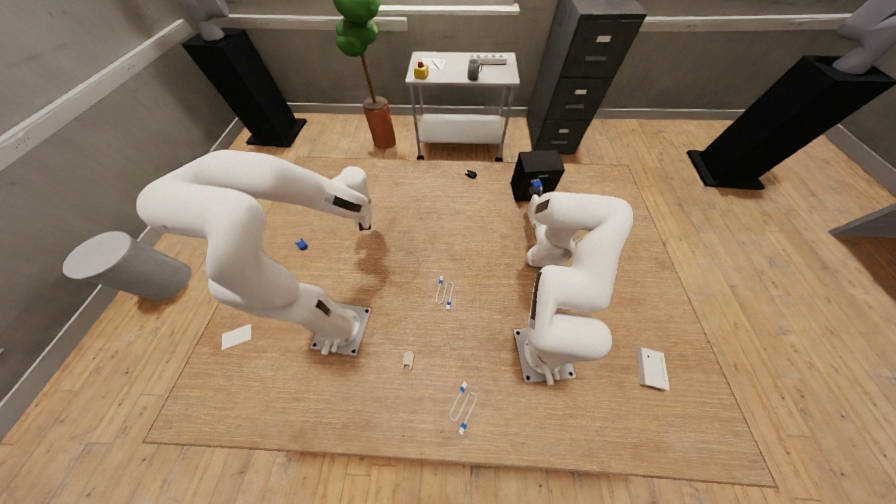

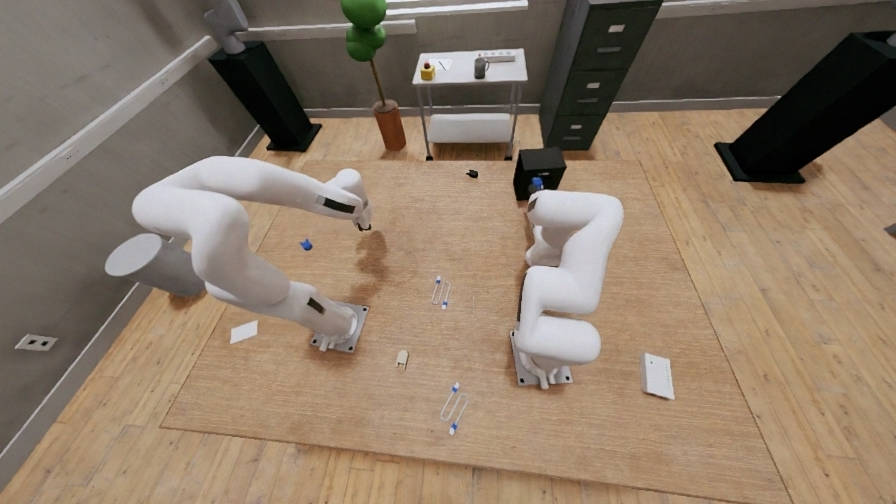

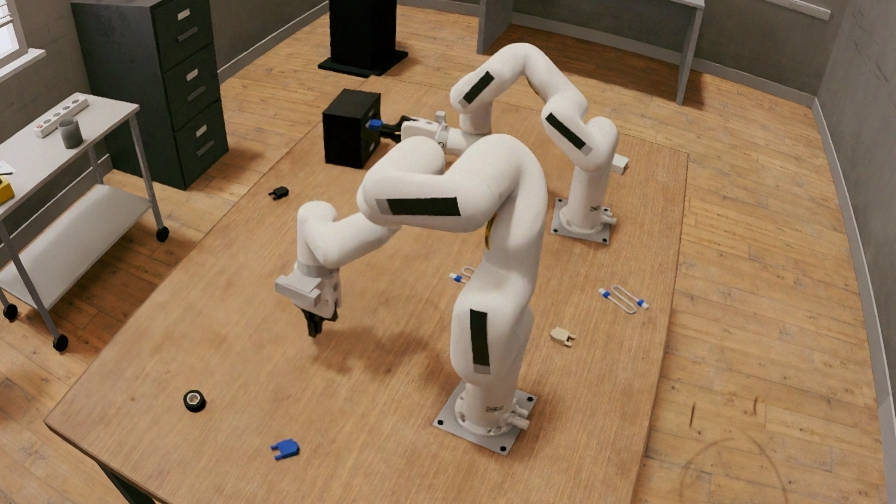

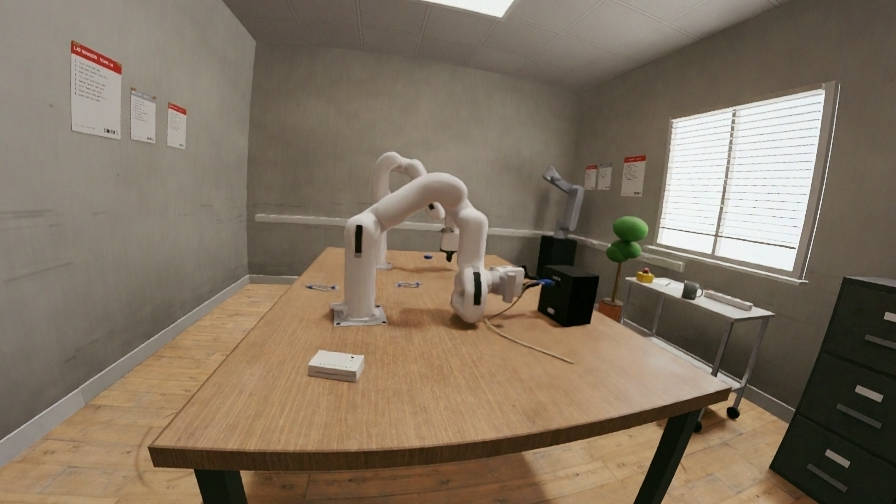

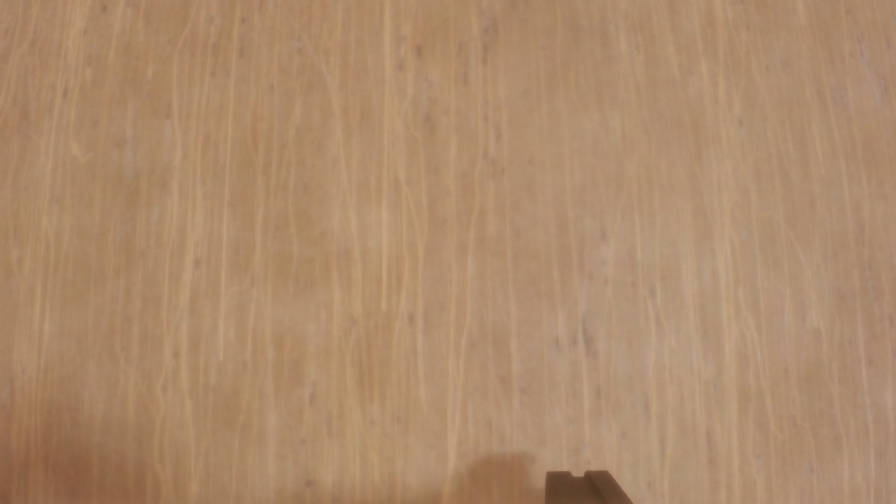

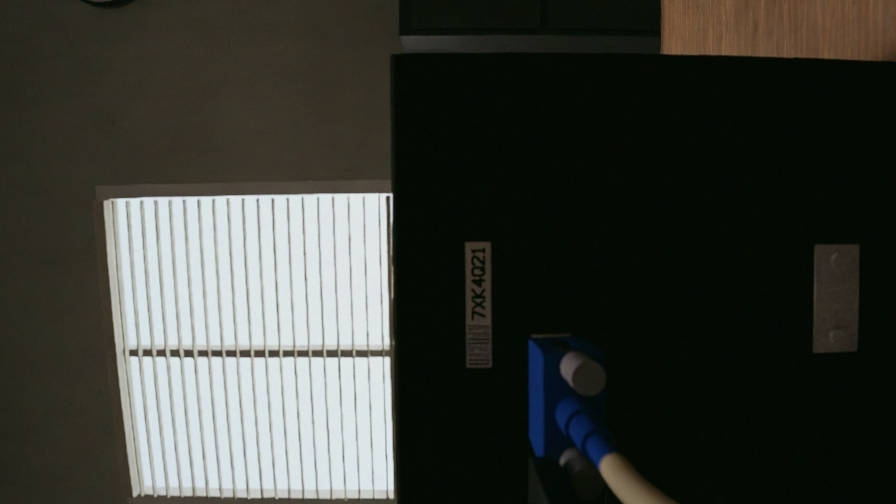

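Scene clock: 824.13 s.
left_arm: end_effector_position=(+0.4288, +0.3609, +0.0631) grip_measured=-1.00 end_effector_quat_wxyz=(-0.046, +0.712, +0.697, +0.071) end_effector_velocity=(-0.000, +0.000, -0.000) end_effector_angular_velocity=(-0.001, -0.000, +0.002) | right_arm: end_effector_position=(+0.5742, -0.3038, +0.1292) grip_measured=-0.84 end_effector_quat_wxyz=(+0.534, -0.524, +0.474, -0.464) end_effector_velocity=(+0.000, +0.000, -0.002) end_effector_angular_velocity=(-0.222, -0.026, +0.000)
Joint names: [waist, shoulder, elbow, forearm roll, wrist pitch, wrist roll]
Joint positions: left_arm=[-0.  -0.  -0.6  0.3  0.6 -1.9  0. ] | right_arm=[-0.226  0.922 -0.915 -0.21  -1.578  1.59   0.007]
Joint velocities: left_arm=[ 0.001  0.     0.001 -0.001 -0.001 -0.     0.   ] | right_arm=[ 0.     0.005 -0.005  0.    -0.    -0.224  0.   ]
Joint torques (N m, as the arm reports them, + toward a larger angle): left_arm=[  0.82 -15.39 -19.41   0.47  -1.49  -0.9 ] | right_arm=[ -1.3  -32.85  -6.5   -0.58  -1.29   0.57]
Motor temperatures (°C, as the motors report them): left_arm=[26 31 40 29 30 29] | right_arm=[29 31 30 30 33 33]
Joint targets: left_arm=[0.000 0.000 -0.600 0.300 0.600 -1.900] | right_arm=[-0.226 0.923 -0.915 -0.210 -1.579 1.570]
Step readings (joint positions; steps 1 to 15: 1st action; 16 to 30: 2nd action; 31 to 45: 3rd action; 46 to 60: 4th action; 61 to 75: 5th action; 76 to 90: 6th action; 91 to 105: 7th action; 106 to 120: 8th action; 121 to 135: 9th action; 136 to 150: 10th action; 151 to 165: 11th action; 166 to 180: 12th action; 181 to 195: 13th action):
0: left_arm=[-0.000 0.000 -0.600 0.300 0.600 -1.900] | right_arm=[-0.226 0.923 -0.915 -0.210 -1.579 1.570]
1: left_arm=[-0.000 0.000 -0.600 0.300 0.600 -1.900] | right_arm=[-0.226 0.923 -0.915 -0.210 -1.579 1.571]
2: left_arm=[0.000 0.000 -0.600 0.300 0.600 -1.900] | right_arm=[-0.226 0.923 -0.915 -0.210 -1.579 1.577]
4: left_arm=[0.000 -0.000 -0.600 0.300 0.600 -1.900] | right_arm=[-0.226 0.921 -0.914 -0.210 -1.578 1.628]
8: left_arm=[-0.000 0.000 -0.600 0.300 0.600 -1.900] | right_arm=[-0.228 0.911 -0.908 -0.210 -1.574 1.902]
15: left_arm=[0.000 0.000 -0.600 0.300 0.600 -1.900] | right_arm=[-0.229 0.902 -0.903 -0.210 -1.571 2.150]
16: left_arm=[-0.000 -0.000 -0.600 0.300 0.600 -1.900] | right_arm=[-0.229 0.902 -0.903 -0.210 -1.571 2.156]
17: left_arm=[0.000 0.000 -0.600 0.300 0.600 -1.900] | right_arm=[-0.229 0.901 -0.902 -0.210 -1.571 2.160]
19: left_arm=[-0.000 -0.000 -0.600 0.300 0.600 -1.900] | right_arm=[-0.229 0.901 -0.902 -0.210 -1.571 2.165]
23: left_arm=[-0.000 0.000 -0.600 0.300 0.600 -1.900] | right_arm=[-0.229 0.901 -0.902 -0.210 -1.571 2.169]
30: left_arm=[-0.000 -0.000 -0.600 0.300 0.600 -1.900] | right_arm=[-0.229 0.901 -0.902 -0.210 -1.571 2.170]
31: left_arm=[0.000 0.000 -0.600 0.300 0.600 -1.900] | right_arm=[-0.229 0.901 -0.902 -0.210 -1.571 2.169]
32: left_arm=[-0.000 -0.000 -0.600 0.300 0.600 -1.900] | right_arm=[-0.229 0.901 -0.902 -0.210 -1.571 2.163]
34: left_arm=[0.000 0.000 -0.600 0.300 0.600 -1.900] | right_arm=[-0.229 0.903 -0.903 -0.210 -1.571 2.112]
38: left_arm=[-0.000 0.000 -0.600 0.300 0.600 -1.900] | right_arm=[-0.227 0.913 -0.909 -0.210 -1.575 1.838]
45: left_arm=[0.000 -0.000 -0.600 0.300 0.600 -1.900] | right_arm=[-0.226 0.922 -0.914 -0.210 -1.579 1.590]
46: left_arm=[-0.000 -0.000 -0.600 0.300 0.600 -1.900] | right_arm=[-0.226 0.923 -0.915 -0.210 -1.579 1.583]
47: left_arm=[-0.000 -0.000 -0.600 0.300 0.600 -1.900] | right_arm=[-0.226 0.923 -0.915 -0.210 -1.579 1.572]
49: left_arm=[-0.000 -0.000 -0.600 0.300 0.600 -1.900] | right_arm=[-0.226 0.925 -0.916 -0.210 -1.579 1.517]
53: left_arm=[-0.000 -0.000 -0.600 0.300 0.600 -1.900] | right_arm=[-0.228 0.935 -0.923 -0.210 -1.583 1.240]
60: left_arm=[0.000 0.000 -0.600 0.300 0.600 -1.900] | right_arm=[-0.229 0.944 -0.928 -0.210 -1.586 0.990]
61: left_arm=[-0.000 0.000 -0.600 0.300 0.600 -1.900] | right_arm=[-0.229 0.944 -0.929 -0.210 -1.586 0.984]
62: left_arm=[-0.000 -0.000 -0.600 0.300 0.600 -1.900] | right_arm=[-0.229 0.944 -0.929 -0.210 -1.586 0.980]
64: left_arm=[-0.000 -0.000 -0.600 0.300 0.600 -1.900] | right_arm=[-0.229 0.944 -0.929 -0.210 -1.586 0.975]
68: left_arm=[-0.000 -0.000 -0.600 0.300 0.600 -1.900] | right_arm=[-0.229 0.944 -0.929 -0.210 -1.586 0.971]
75: left_arm=[-0.000 0.000 -0.600 0.300 0.600 -1.900] | right_arm=[-0.229 0.944 -0.929 -0.210 -1.587 0.970]
76: left_arm=[-0.000 0.000 -0.600 0.300 0.600 -1.900] | right_arm=[-0.229 0.944 -0.929 -0.210 -1.587 0.971]
77: left_arm=[0.000 0.000 -0.600 0.300 0.600 -1.900] | right_arm=[-0.229 0.944 -0.929 -0.210 -1.586 0.977]
79: left_arm=[-0.000 -0.000 -0.600 0.300 0.600 -1.900] | right_arm=[-0.229 0.942 -0.928 -0.210 -1.586 1.028]
83: left_arm=[0.000 -0.000 -0.600 0.300 0.600 -1.900] | right_arm=[-0.227 0.932 -0.922 -0.210 -1.582 1.302]
90: left_arm=[-0.000 -0.000 -0.600 0.300 0.600 -1.900] | right_arm=[-0.226 0.923 -0.916 -0.210 -1.579 1.550]
91: left_arm=[-0.000 -0.000 -0.600 0.300 0.600 -1.900] | right_arm=[-0.226 0.923 -0.916 -0.210 -1.579 1.557]
92: left_arm=[-0.000 0.000 -0.600 0.300 0.600 -1.900] | right_arm=[-0.226 0.923 -0.915 -0.210 -1.579 1.568]
94: left_arm=[0.000 0.000 -0.600 0.300 0.600 -1.900] | right_arm=[-0.226 0.921 -0.914 -0.210 -1.578 1.623]
98: left_arm=[0.000 0.000 -0.600 0.300 0.600 -1.900] | right_arm=[-0.228 0.911 -0.908 -0.210 -1.574 1.900]
105: left_arm=[-0.000 0.000 -0.600 0.300 0.600 -1.900] | right_arm=[-0.229 0.902 -0.902 -0.210 -1.571 2.150]
106: left_arm=[0.000 0.000 -0.600 0.300 0.600 -1.900] | right_arm=[-0.229 0.902 -0.902 -0.210 -1.571 2.156]
107: left_arm=[0.000 -0.000 -0.600 0.300 0.600 -1.900] | right_arm=[-0.229 0.902 -0.902 -0.210 -1.571 2.160]
109: left_arm=[-0.000 0.000 -0.600 0.300 0.600 -1.900] | right_arm=[-0.229 0.902 -0.902 -0.210 -1.571 2.165]
113: left_arm=[-0.000 0.000 -0.600 0.300 0.600 -1.900] | right_arm=[-0.229 0.901 -0.902 -0.210 -1.571 2.169]
120: left_arm=[0.000 0.000 -0.600 0.300 0.600 -1.900] | right_arm=[-0.229 0.901 -0.902 -0.210 -1.571 2.170]
121: left_arm=[-0.000 -0.000 -0.600 0.300 0.600 -1.900] | right_arm=[-0.229 0.901 -0.902 -0.210 -1.571 2.169]
122: left_arm=[-0.000 -0.000 -0.600 0.300 0.600 -1.900] | right_arm=[-0.229 0.902 -0.902 -0.210 -1.571 2.163]
124: left_arm=[0.000 0.000 -0.600 0.300 0.600 -1.900] | right_arm=[-0.229 0.903 -0.903 -0.210 -1.571 2.112]
128: left_arm=[0.000 0.000 -0.600 0.300 0.600 -1.900] | right_arm=[-0.227 0.913 -0.909 -0.210 -1.575 1.838]
135: left_arm=[-0.000 0.000 -0.600 0.300 0.600 -1.900] | right_arm=[-0.226 0.922 -0.914 -0.210 -1.579 1.590]
136: left_arm=[0.000 0.000 -0.600 0.300 0.600 -1.900] | right_arm=[-0.226 0.923 -0.914 -0.210 -1.579 1.583]
137: left_arm=[-0.000 0.000 -0.600 0.300 0.600 -1.900] | right_arm=[-0.226 0.923 -0.915 -0.210 -1.579 1.572]
139: left_arm=[0.000 0.000 -0.600 0.300 0.600 -1.900] | right_arm=[-0.227 0.925 -0.916 -0.210 -1.580 1.517]
143: left_arm=[-0.000 -0.000 -0.600 0.300 0.600 -1.900] | right_arm=[-0.228 0.935 -0.922 -0.210 -1.583 1.240]
150: left_arm=[0.000 0.000 -0.600 0.300 0.600 -1.900] | right_arm=[-0.229 0.944 -0.928 -0.210 -1.586 0.990]
151: left_arm=[-0.000 0.000 -0.600 0.300 0.600 -1.900] | right_arm=[-0.229 0.944 -0.929 -0.210 -1.586 0.984]
152: left_arm=[-0.000 0.000 -0.600 0.300 0.600 -1.900] | right_arm=[-0.229 0.944 -0.929 -0.210 -1.586 0.980]
154: left_arm=[-0.000 -0.000 -0.600 0.300 0.600 -1.900] | right_arm=[-0.229 0.944 -0.930 -0.210 -1.586 0.975]
158: left_arm=[0.000 0.000 -0.600 0.300 0.600 -1.900] | right_arm=[-0.229 0.944 -0.930 -0.210 -1.586 0.971]
165: left_arm=[-0.000 -0.000 -0.600 0.300 0.600 -1.900] | right_arm=[-0.229 0.944 -0.929 -0.210 -1.587 0.970]
166: left_arm=[0.000 0.000 -0.600 0.300 0.600 -1.900] | right_arm=[-0.229 0.944 -0.929 -0.210 -1.587 0.971]
167: left_arm=[0.000 0.000 -0.600 0.300 0.600 -1.900] | right_arm=[-0.229 0.944 -0.929 -0.210 -1.586 0.977]
169: left_arm=[0.000 -0.000 -0.600 0.300 0.600 -1.900] | right_arm=[-0.229 0.942 -0.928 -0.210 -1.586 1.028]
173: left_arm=[-0.000 0.000 -0.600 0.300 0.600 -1.900] | right_arm=[-0.227 0.932 -0.921 -0.210 -1.582 1.302]
180: left_arm=[-0.000 0.000 -0.600 0.300 0.600 -1.900] | right_arm=[-0.226 0.923 -0.916 -0.210 -1.579 1.550]
181: left_arm=[-0.000 -0.000 -0.600 0.300 0.600 -1.900] | right_arm=[-0.226 0.923 -0.916 -0.210 -1.579 1.557]
182: left_arm=[-0.000 -0.000 -0.600 0.300 0.600 -1.900] | right_arm=[-0.226 0.923 -0.915 -0.210 -1.579 1.568]
184: left_arm=[0.000 0.000 -0.600 0.300 0.600 -1.900] | right_arm=[-0.226 0.921 -0.914 -0.210 -1.578 1.623]
Lines left out of this list: 282.
camera_calibration (this result's frames):
cam_left_wrist: T_world_to_cam=[[0.99795, -0.0174843, 0.0615681, -0.398213], [-0.00784682, -0.988129, -0.153424, 0.433424], [0.0635197, 0.152626, -0.986241, 0.112593], [0, 0, 0, 1]] pos_world=[0.393645, 0.404132, 0.202058]
cam_right_wrist: T_world_to_cam=[[-0.0183581, 0.0175934, -0.999677, 0.176887], [-0.136101, 0.990494, 0.0199311, 0.444234], [0.990525, 0.136423, -0.0157891, -0.392638], [0, 0, 0, 1]] pos_world=[0.452626, -0.389558, 0.161776]

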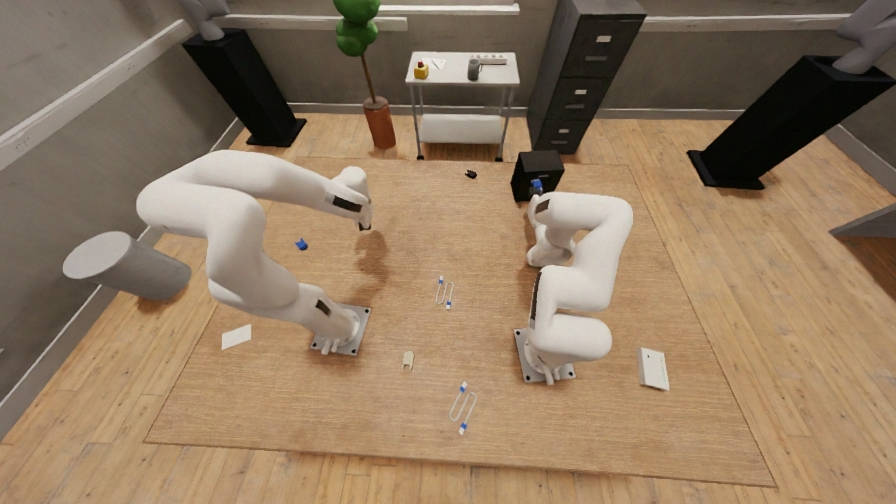

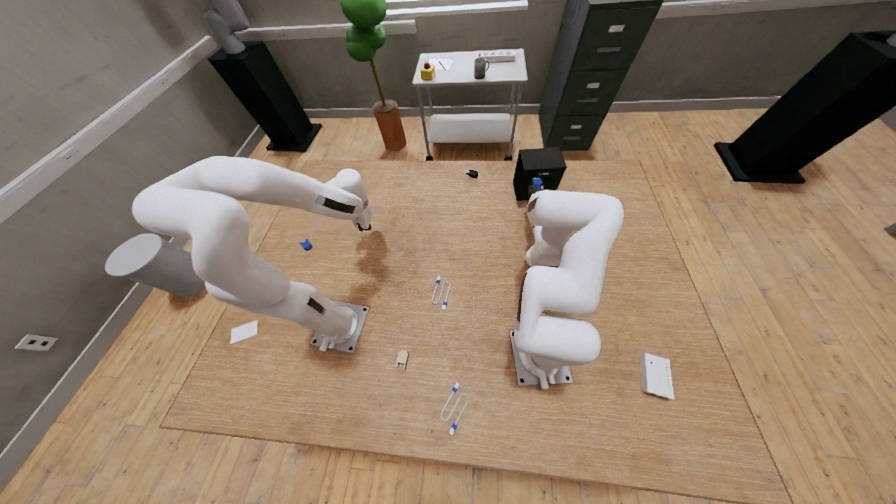

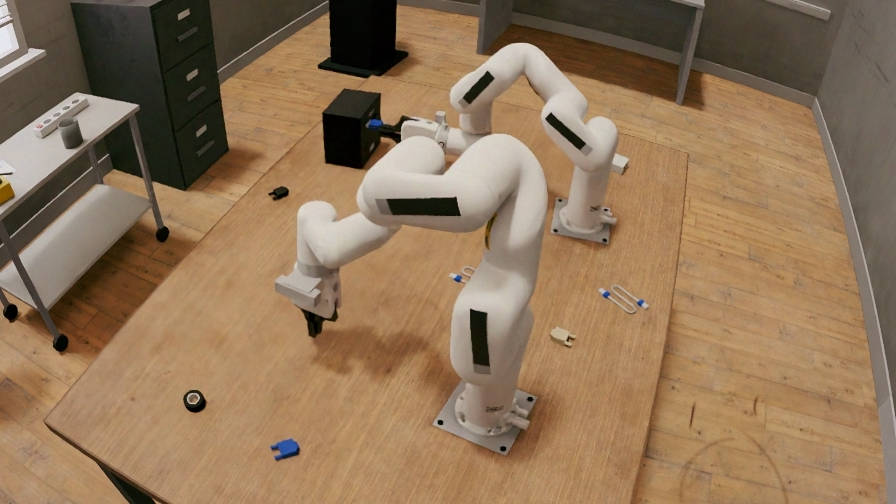

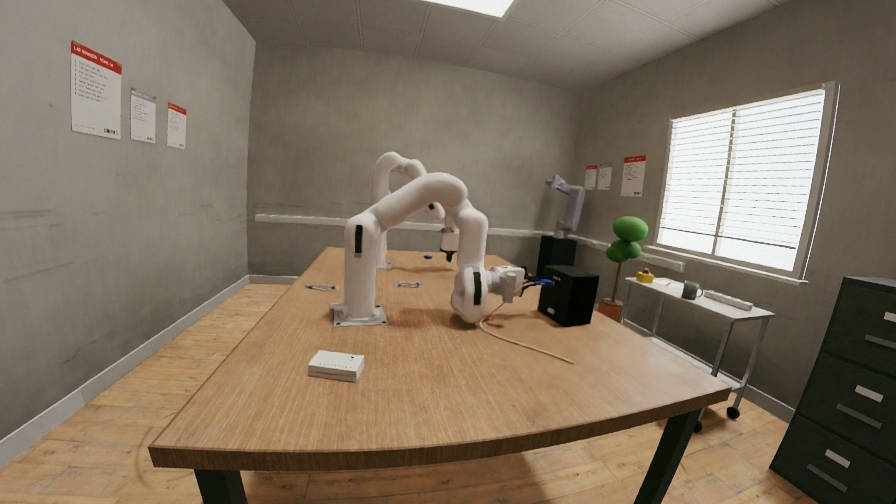

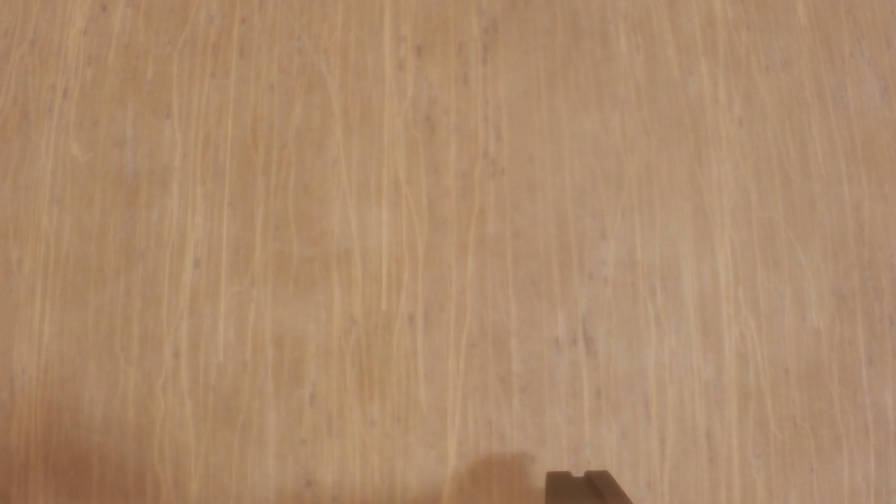

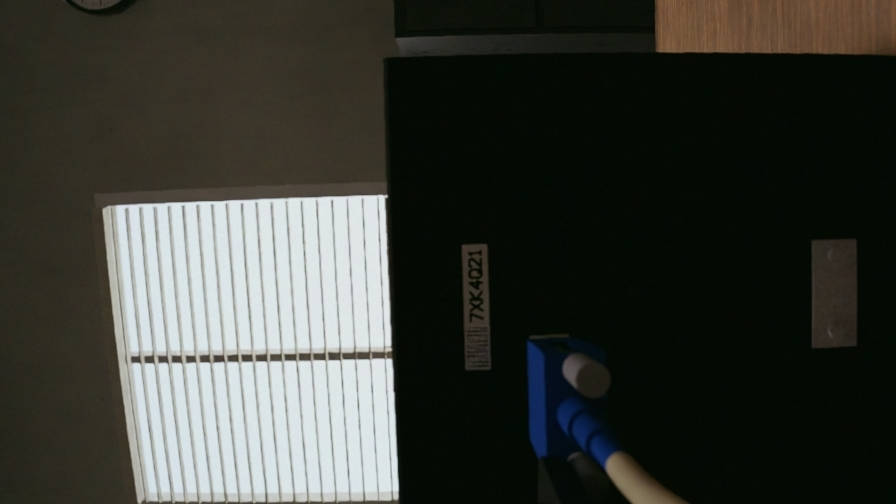

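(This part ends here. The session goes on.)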